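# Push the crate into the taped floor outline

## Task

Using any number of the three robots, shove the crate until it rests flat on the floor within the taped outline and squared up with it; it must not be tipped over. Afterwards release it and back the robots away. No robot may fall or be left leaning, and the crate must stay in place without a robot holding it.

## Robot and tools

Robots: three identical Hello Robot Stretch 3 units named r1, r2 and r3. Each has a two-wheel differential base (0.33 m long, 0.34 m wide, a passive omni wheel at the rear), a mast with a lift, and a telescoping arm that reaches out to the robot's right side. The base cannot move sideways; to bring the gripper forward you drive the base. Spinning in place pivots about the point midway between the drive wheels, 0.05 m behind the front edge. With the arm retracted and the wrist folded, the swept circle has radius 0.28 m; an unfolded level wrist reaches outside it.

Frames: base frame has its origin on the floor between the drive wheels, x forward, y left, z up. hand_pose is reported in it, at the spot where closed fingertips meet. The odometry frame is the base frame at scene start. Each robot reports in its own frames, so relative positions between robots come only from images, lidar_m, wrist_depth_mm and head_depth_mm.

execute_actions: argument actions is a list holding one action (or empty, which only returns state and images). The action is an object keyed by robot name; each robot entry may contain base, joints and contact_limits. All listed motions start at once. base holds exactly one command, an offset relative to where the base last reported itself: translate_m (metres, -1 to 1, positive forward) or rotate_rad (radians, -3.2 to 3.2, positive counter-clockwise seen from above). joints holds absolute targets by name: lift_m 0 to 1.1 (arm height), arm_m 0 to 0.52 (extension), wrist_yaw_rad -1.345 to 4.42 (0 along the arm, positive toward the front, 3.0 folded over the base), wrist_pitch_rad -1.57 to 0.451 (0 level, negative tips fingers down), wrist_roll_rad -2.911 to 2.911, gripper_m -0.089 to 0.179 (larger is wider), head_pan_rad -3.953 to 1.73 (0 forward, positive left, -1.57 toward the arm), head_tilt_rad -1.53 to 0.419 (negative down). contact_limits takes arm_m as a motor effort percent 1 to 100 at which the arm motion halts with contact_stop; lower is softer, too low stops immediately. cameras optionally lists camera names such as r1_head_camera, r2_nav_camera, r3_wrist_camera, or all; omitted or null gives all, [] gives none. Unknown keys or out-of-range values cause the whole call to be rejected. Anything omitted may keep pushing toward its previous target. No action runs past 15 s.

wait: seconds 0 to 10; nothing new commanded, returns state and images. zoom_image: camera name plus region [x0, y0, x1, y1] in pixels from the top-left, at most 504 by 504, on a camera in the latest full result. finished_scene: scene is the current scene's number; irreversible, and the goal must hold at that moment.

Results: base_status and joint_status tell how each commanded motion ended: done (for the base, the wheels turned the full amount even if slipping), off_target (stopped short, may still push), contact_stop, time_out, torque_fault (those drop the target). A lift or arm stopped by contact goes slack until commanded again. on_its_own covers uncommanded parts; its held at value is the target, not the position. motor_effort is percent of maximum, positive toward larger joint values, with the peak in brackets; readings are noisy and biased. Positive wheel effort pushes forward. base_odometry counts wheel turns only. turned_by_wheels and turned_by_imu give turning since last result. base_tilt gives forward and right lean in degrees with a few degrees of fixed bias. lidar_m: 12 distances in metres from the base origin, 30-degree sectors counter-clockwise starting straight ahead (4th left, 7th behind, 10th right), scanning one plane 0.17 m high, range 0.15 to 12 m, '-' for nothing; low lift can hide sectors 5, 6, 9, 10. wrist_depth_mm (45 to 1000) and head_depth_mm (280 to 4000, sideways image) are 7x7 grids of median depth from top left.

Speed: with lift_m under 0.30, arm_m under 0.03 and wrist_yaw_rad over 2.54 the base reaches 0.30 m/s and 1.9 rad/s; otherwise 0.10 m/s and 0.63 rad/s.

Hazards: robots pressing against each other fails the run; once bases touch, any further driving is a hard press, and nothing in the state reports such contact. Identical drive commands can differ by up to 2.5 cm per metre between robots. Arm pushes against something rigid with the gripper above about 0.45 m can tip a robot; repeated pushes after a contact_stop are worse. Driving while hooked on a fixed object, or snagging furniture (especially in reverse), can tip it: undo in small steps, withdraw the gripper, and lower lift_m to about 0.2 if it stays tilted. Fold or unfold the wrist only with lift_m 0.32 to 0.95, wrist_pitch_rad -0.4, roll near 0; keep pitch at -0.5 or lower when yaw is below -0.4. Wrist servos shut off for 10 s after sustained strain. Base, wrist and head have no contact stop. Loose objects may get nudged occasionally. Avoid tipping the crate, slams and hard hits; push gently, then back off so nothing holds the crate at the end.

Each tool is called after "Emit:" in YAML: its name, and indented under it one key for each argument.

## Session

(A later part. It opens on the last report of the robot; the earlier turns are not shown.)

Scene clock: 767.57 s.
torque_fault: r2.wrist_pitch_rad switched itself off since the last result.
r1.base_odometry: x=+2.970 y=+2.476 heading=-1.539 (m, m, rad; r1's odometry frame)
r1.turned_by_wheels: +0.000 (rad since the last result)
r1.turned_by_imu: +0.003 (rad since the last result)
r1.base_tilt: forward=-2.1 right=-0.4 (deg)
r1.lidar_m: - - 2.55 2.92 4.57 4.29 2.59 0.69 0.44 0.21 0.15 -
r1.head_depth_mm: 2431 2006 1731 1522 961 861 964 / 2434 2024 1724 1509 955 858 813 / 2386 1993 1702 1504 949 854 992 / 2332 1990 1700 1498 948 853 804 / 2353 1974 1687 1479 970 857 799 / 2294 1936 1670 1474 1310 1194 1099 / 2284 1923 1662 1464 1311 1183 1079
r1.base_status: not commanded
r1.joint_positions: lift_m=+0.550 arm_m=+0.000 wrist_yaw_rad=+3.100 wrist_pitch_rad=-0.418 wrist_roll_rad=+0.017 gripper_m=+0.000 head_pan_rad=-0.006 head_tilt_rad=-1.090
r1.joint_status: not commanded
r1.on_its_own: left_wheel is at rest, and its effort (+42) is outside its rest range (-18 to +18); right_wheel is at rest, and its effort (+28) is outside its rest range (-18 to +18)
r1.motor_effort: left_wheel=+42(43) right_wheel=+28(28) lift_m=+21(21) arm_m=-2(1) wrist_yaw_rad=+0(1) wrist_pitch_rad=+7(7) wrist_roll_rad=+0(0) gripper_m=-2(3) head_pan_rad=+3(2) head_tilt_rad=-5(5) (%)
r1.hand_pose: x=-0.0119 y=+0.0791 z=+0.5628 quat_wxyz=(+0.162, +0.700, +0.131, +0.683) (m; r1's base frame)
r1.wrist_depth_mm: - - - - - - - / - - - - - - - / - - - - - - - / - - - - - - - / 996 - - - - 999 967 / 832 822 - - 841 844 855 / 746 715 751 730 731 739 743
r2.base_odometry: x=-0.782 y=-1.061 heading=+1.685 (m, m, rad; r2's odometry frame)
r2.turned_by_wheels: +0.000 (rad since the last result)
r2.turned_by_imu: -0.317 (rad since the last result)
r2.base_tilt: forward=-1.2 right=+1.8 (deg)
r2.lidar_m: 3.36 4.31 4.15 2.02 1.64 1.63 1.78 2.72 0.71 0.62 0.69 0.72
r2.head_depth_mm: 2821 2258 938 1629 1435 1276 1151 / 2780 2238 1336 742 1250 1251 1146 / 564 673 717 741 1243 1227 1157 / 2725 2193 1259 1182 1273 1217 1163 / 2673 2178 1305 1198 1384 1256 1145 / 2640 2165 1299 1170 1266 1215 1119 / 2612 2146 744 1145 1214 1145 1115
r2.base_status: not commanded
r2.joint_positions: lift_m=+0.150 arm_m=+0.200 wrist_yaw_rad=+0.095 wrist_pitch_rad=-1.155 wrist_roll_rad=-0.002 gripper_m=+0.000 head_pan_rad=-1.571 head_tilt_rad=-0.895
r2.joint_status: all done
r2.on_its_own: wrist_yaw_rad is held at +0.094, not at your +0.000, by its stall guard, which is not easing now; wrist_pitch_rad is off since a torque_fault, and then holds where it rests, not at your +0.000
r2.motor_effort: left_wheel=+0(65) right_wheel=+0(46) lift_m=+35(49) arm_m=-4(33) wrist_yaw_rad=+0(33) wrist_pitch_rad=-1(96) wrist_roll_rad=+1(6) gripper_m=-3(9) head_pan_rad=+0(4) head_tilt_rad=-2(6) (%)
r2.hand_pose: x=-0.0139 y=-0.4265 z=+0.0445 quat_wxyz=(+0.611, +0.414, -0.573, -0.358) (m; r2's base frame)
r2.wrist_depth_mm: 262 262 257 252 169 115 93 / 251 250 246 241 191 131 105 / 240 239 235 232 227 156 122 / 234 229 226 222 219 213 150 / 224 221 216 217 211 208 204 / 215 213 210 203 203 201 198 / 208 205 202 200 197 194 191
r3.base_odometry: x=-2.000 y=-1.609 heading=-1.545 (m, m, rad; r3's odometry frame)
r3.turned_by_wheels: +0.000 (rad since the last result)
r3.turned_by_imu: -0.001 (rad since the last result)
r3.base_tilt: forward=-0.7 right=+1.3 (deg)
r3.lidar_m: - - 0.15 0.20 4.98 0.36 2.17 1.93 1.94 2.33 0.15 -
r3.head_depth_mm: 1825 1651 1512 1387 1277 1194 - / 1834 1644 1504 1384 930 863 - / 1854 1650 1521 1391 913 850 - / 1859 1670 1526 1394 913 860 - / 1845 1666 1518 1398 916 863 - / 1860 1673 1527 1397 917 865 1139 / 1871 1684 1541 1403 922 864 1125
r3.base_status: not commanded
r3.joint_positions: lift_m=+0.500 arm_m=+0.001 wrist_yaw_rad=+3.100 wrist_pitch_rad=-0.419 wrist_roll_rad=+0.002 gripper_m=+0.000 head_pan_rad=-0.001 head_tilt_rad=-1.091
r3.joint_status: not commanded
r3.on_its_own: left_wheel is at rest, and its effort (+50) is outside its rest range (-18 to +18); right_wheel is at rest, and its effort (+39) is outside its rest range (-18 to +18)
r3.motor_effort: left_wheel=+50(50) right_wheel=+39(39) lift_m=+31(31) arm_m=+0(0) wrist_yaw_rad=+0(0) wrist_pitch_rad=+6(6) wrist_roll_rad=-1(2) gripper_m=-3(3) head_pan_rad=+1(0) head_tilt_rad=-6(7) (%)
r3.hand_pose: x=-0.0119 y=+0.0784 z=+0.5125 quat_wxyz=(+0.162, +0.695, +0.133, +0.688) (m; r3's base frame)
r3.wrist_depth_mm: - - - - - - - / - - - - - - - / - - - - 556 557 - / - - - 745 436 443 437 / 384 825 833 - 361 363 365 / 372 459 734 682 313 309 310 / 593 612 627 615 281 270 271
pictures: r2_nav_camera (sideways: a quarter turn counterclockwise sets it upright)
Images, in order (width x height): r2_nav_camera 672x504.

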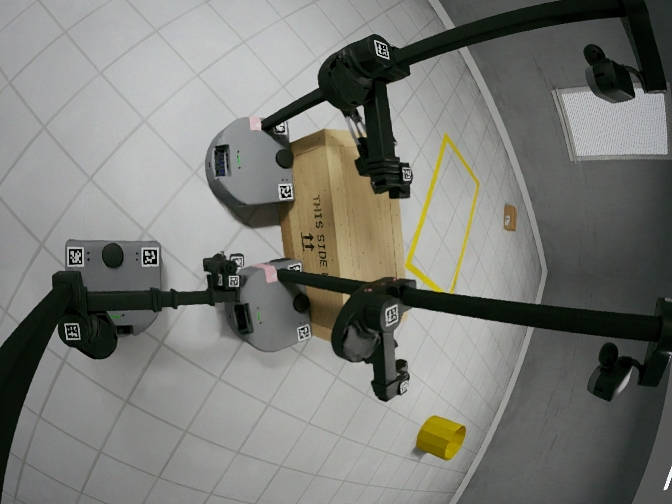

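Emit:
execute_actions:
  actions:
    - {"r2":{"joints":{"arm_m":0.0,"lift_m":0.36,"wrist_pitch_rad":-0.4}}}
  cameras: []

Emit:
execute_actions:
  actions:
    - {"r2":{"base":{"rotate_rad":0.16},"joints":{"wrist_yaw_rad":3.1}}}
  cameras: ["r2_nav_camera","r2_head_camera"]

Scene clock: 779.77 s.
r1.base_odometry: x=+2.970 y=+2.476 heading=-1.539 (m, m, rad; r1's odometry frame)
r1.turned_by_wheels: +0.000 (rad since the last result)
r1.turned_by_imu: +0.001 (rad since the last result)
r1.base_tilt: forward=-2.1 right=-0.5 (deg)
r1.lidar_m: - - 2.54 2.92 4.57 4.30 2.59 0.69 2.33 0.21 0.15 -
r1.head_depth_mm: 2442 2019 1735 1523 955 863 966 / 2399 2002 1709 1510 947 861 813 / 2382 1990 1703 1507 945 854 997 / 2368 1958 1700 1501 941 851 805 / 2346 1960 1675 1478 966 855 796 / 2292 1939 1676 1474 1322 1188 1102 / 2270 1914 1663 1469 1306 1179 1071
r1.base_status: not commanded
r1.joint_positions: lift_m=+0.550 arm_m=+0.000 wrist_yaw_rad=+3.100 wrist_pitch_rad=-0.418 wrist_roll_rad=+0.017 gripper_m=+0.000 head_pan_rad=-0.006 head_tilt_rad=-1.090
r1.joint_status: not commanded
r1.on_its_own: left_wheel is at rest, and its effort (+42) is outside its rest range (-18 to +18); right_wheel is at rest, and its effort (+28) is outside its rest range (-18 to +18)
r1.motor_effort: left_wheel=+42(43) right_wheel=+28(28) lift_m=+21(21) arm_m=-1(1) wrist_yaw_rad=+1(1) wrist_pitch_rad=+7(7) wrist_roll_rad=+0(0) gripper_m=-1(2) head_pan_rad=+3(2) head_tilt_rad=-4(4) (%)
r1.hand_pose: x=-0.0119 y=+0.0791 z=+0.5628 quat_wxyz=(+0.162, +0.700, +0.131, +0.683) (m; r1's base frame)
r1.wrist_depth_mm: - - - - - - - / - - - - - - - / - - - - - - - / - - - - - - - / 963 983 - - 967 986 - / 840 814 - - 842 858 834 / 716 729 739 725 731 753 730
r2.base_odometry: x=-0.782 y=-1.061 heading=+1.685 (m, m, rad; r2's odometry frame)
r2.turned_by_wheels: +0.000 (rad since the last result)
r2.turned_by_imu: -0.001 (rad since the last result)
r2.base_tilt: forward=-1.2 right=+1.9 (deg)
r2.lidar_m: 3.37 4.32 4.17 2.02 1.64 1.63 1.78 2.72 0.72 0.61 0.69 0.72
r2.head_depth_mm: 2800 2276 935 1620 1433 1281 1146 / 2774 2238 1336 744 1250 1249 1145 / 565 676 716 742 1236 1226 - / 2737 2174 1258 1179 1277 1259 - / 2655 2182 1301 1197 1374 1248 1146 / 2657 2168 1295 1173 1272 1212 1125 / 2622 2135 745 1149 1207 1148 1116
r2.base_status: not commanded
r2.joint_positions: lift_m=+0.359 arm_m=+0.000 wrist_yaw_rad=+0.095 wrist_pitch_rad=-0.421 wrist_roll_rad=-0.002 gripper_m=+0.000 head_pan_rad=-1.571 head_tilt_rad=-0.895
r2.joint_status: all done
r2.on_its_own: wrist_yaw_rad is held at +0.094, not at your +0.000, by its stall guard, which is not easing now
r2.motor_effort: left_wheel=+0(0) right_wheel=-1(0) lift_m=+51(54) arm_m=-4(3) wrist_yaw_rad=+0(0) wrist_pitch_rad=+8(6) wrist_roll_rad=+1(1) gripper_m=-2(3) head_pan_rad=+0(1) head_tilt_rad=-3(2) (%)
r2.hand_pose: x=-0.0004 y=-0.3684 z=+0.3714 quat_wxyz=(+0.699, +0.180, -0.683, -0.115) (m; r2's base frame)
r2.wrist_depth_mm: - - - 773 550 638 - / - 493 482 492 482 504 - / - 503 515 529 529 557 - / 977 553 571 586 531 557 787 / 532 507 549 631 469 459 448 / 437 430 467 568 408 385 384 / 375 374 495 514 456 363 373
r3.base_odometry: x=-2.000 y=-1.609 heading=-1.545 (m, m, rad; r3's odometry frame)
r3.turned_by_wheels: +0.000 (rad since the last result)
r3.turned_by_imu: +0.000 (rad since the last result)
r3.base_tilt: forward=-0.7 right=+1.3 (deg)
r3.lidar_m: - - 0.15 0.20 5.01 0.71 2.17 1.94 1.94 2.33 0.15 -
r3.head_depth_mm: 1827 1665 1504 1379 1280 1186 - / 1845 1652 1501 1389 938 865 - / 1846 1672 1497 1389 915 851 - / 1845 1657 1520 1393 912 862 - / 1848 1673 1519 1395 919 864 - / 1852 1683 1522 1404 921 866 1134 / 1861 1682 1518 1402 924 865 1123
r3.base_status: not commanded
r3.joint_positions: lift_m=+0.500 arm_m=+0.001 wrist_yaw_rad=+3.100 wrist_pitch_rad=-0.419 wrist_roll_rad=+0.002 gripper_m=+0.000 head_pan_rad=-0.001 head_tilt_rad=-1.091
r3.joint_status: not commanded
r3.on_its_own: left_wheel is at rest, and its effort (+50) is outside its rest range (-18 to +18); right_wheel is at rest, and its effort (+39) is outside its rest range (-18 to +18)
r3.motor_effort: left_wheel=+50(51) right_wheel=+39(39) lift_m=+31(32) arm_m=+0(0) wrist_yaw_rad=+0(0) wrist_pitch_rad=+6(7) wrist_roll_rad=-1(2) gripper_m=-3(3) head_pan_rad=+1(1) head_tilt_rad=-6(5) (%)
r3.hand_pose: x=-0.0119 y=+0.0784 z=+0.5125 quat_wxyz=(+0.162, +0.695, +0.133, +0.688) (m; r3's base frame)
r3.wrist_depth_mm: - - - - - - - / - - - - - - - / - - - - 549 556 - / 962 - - 734 434 437 440 / 806 832 863 - 360 361 365 / 586 712 726 688 315 310 311 / 592 634 626 620 281 269 270
pictures: none
No camera images: the call's "cameras" was empty. Leave "cameras" out to get every camera's image.

Scene clock: 782.27 s.
r1.base_odometry: x=+2.970 y=+2.476 heading=-1.539 (m, m, rad; r1's odometry frame)
r1.turned_by_wheels: +0.000 (rad since the last result)
r1.turned_by_imu: +0.001 (rad since the last result)
r1.base_tilt: forward=-1.9 right=-0.4 (deg)
r1.lidar_m: - - 2.54 2.92 4.58 4.30 2.59 0.69 2.32 0.21 0.15 -
r1.head_depth_mm: 2430 2020 1750 1519 960 864 966 / 2385 2000 1728 1514 958 854 815 / 2389 1992 1706 1509 946 854 998 / 2352 1977 1699 1491 944 851 802 / 2345 1958 1673 1469 965 855 799 / 2309 1936 1684 1471 1320 1187 1103 / 2263 1908 1664 1469 1311 1182 1077
r1.base_status: not commanded
r1.joint_positions: lift_m=+0.550 arm_m=+0.000 wrist_yaw_rad=+3.100 wrist_pitch_rad=-0.418 wrist_roll_rad=+0.017 gripper_m=+0.000 head_pan_rad=-0.006 head_tilt_rad=-1.090
r1.joint_status: not commanded
r1.on_its_own: left_wheel is at rest, and its effort (+43) is outside its rest range (-18 to +18); right_wheel is at rest, and its effort (+28) is outside its rest range (-18 to +18)
r1.motor_effort: left_wheel=+43(43) right_wheel=+28(28) lift_m=+21(21) arm_m=-2(2) wrist_yaw_rad=+0(1) wrist_pitch_rad=+7(7) wrist_roll_rad=+0(0) gripper_m=-2(3) head_pan_rad=+2(2) head_tilt_rad=-3(3) (%)
r1.hand_pose: x=-0.0119 y=+0.0791 z=+0.5628 quat_wxyz=(+0.162, +0.700, +0.131, +0.683) (m; r1's base frame)
r1.wrist_depth_mm: - - - - - - - / - - - - - - - / - - - - - - - / - - - - - - - / 971 982 - - - 984 986 / 819 840 - - 836 838 838 / 718 721 727 738 730 736 738
r2.base_odometry: x=-0.782 y=-1.061 heading=+1.845 (m, m, rad; r2's odometry frame)
r2.turned_by_wheels: +0.160 (rad since the last result)
r2.turned_by_imu: +0.162 (rad since the last result)
r2.base_tilt: forward=-1.3 right=+1.9 (deg)
r2.lidar_m: 3.65 4.28 3.05 1.85 1.63 1.63 1.94 2.43 0.61 0.61 0.69 3.09
r2.head_depth_mm: 541 2147 1383 716 1276 1252 1151 / 2785 2076 723 719 1248 1213 1142 / 2754 2227 1326 1167 1231 1224 - / 2696 2199 1317 1205 1381 1256 - / 2686 2178 1252 1203 1349 1249 1110 / 2668 2160 737 1190 1218 1201 1121 / 2640 2143 840 1206 1211 1179 1123
r2.base_status: done
r2.joint_positions: lift_m=+0.359 arm_m=+0.000 wrist_yaw_rad=+3.098 wrist_pitch_rad=-0.420 wrist_roll_rad=-0.002 gripper_m=+0.000 head_pan_rad=-1.571 head_tilt_rad=-0.895
r2.joint_status: all done
r2.motor_effort: left_wheel=-3(9) right_wheel=+2(4) lift_m=+51(51) arm_m=-4(4) wrist_yaw_rad=+2(3) wrist_pitch_rad=+8(8) wrist_roll_rad=+1(1) gripper_m=-3(2) head_pan_rad=+1(0) head_tilt_rad=-2(2) (%)
r2.hand_pose: x=-0.0114 y=+0.0786 z=+0.3714 quat_wxyz=(+0.163, +0.694, +0.133, +0.689) (m; r2's base frame)
r2.wrist_depth_mm: - - - - - - - / - - - - - - - / - - - - - - - / 990 942 - 885 851 826 795 / 781 767 748 - 696 670 658 / 646 631 618 - 584 572 556 / 548 547 - - 508 495 485
r3.base_odometry: x=-2.000 y=-1.609 heading=-1.545 (m, m, rad; r3's odometry frame)
r3.turned_by_wheels: +0.000 (rad since the last result)
r3.turned_by_imu: +0.000 (rad since the last result)
r3.base_tilt: forward=-0.7 right=+1.2 (deg)
r3.lidar_m: - - 0.15 0.20 4.99 0.71 2.17 1.93 1.94 2.33 0.15 -
r3.head_depth_mm: 1839 1657 1501 1383 1283 1195 - / 1826 1644 1504 1376 932 867 - / 1845 1659 1509 1380 917 848 - / 1861 1666 1507 1391 916 857 - / 1861 1675 1521 1401 917 863 - / 1860 1674 1526 1400 919 865 1137 / 1857 1672 1532 1407 927 865 1123
r3.base_status: not commanded
r3.joint_positions: lift_m=+0.500 arm_m=+0.001 wrist_yaw_rad=+3.100 wrist_pitch_rad=-0.419 wrist_roll_rad=+0.002 gripper_m=+0.000 head_pan_rad=-0.001 head_tilt_rad=-1.091
r3.joint_status: not commanded
r3.on_its_own: left_wheel is at rest, and its effort (+50) is outside its rest range (-18 to +18); right_wheel is at rest, and its effort (+39) is outside its rest range (-18 to +18)
r3.motor_effort: left_wheel=+50(50) right_wheel=+39(39) lift_m=+30(31) arm_m=+0(0) wrist_yaw_rad=+0(0) wrist_pitch_rad=+7(6) wrist_roll_rad=-1(1) gripper_m=-3(3) head_pan_rad=+1(1) head_tilt_rad=-6(6) (%)
r3.hand_pose: x=-0.0119 y=+0.0784 z=+0.5125 quat_wxyz=(+0.162, +0.695, +0.133, +0.688) (m; r3's base frame)
r3.wrist_depth_mm: - - - - - - - / - - - - - - - / - - - - 553 555 - / - - - 729 436 443 442 / 844 843 833 - 360 362 365 / 590 722 716 689 314 308 310 / 590 626 629 623 281 269 272
pictures: r2_head_camera (sideways: a quarter turn clockwise sets it upright), r2_nav_camera (sideways: a quarter turn counterclockwise sets it upright)
Images, in order (width x height): r2_head_camera 896x504, r2_nav_camera 672x504.

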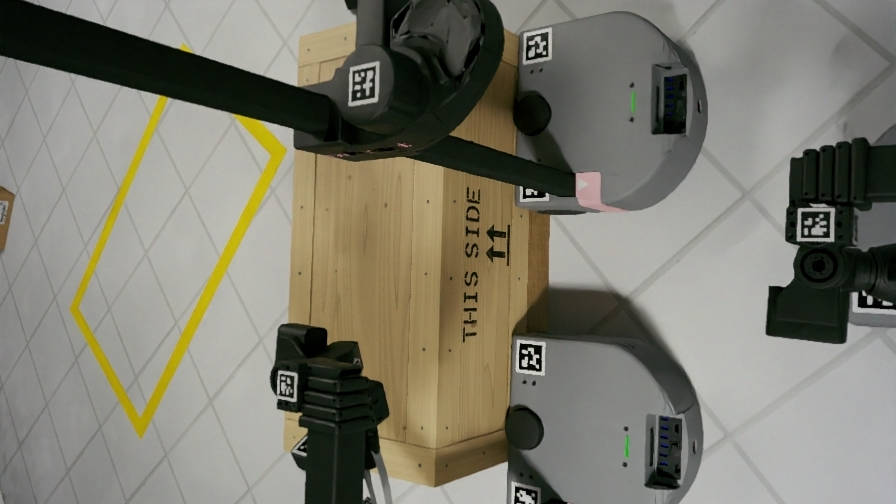

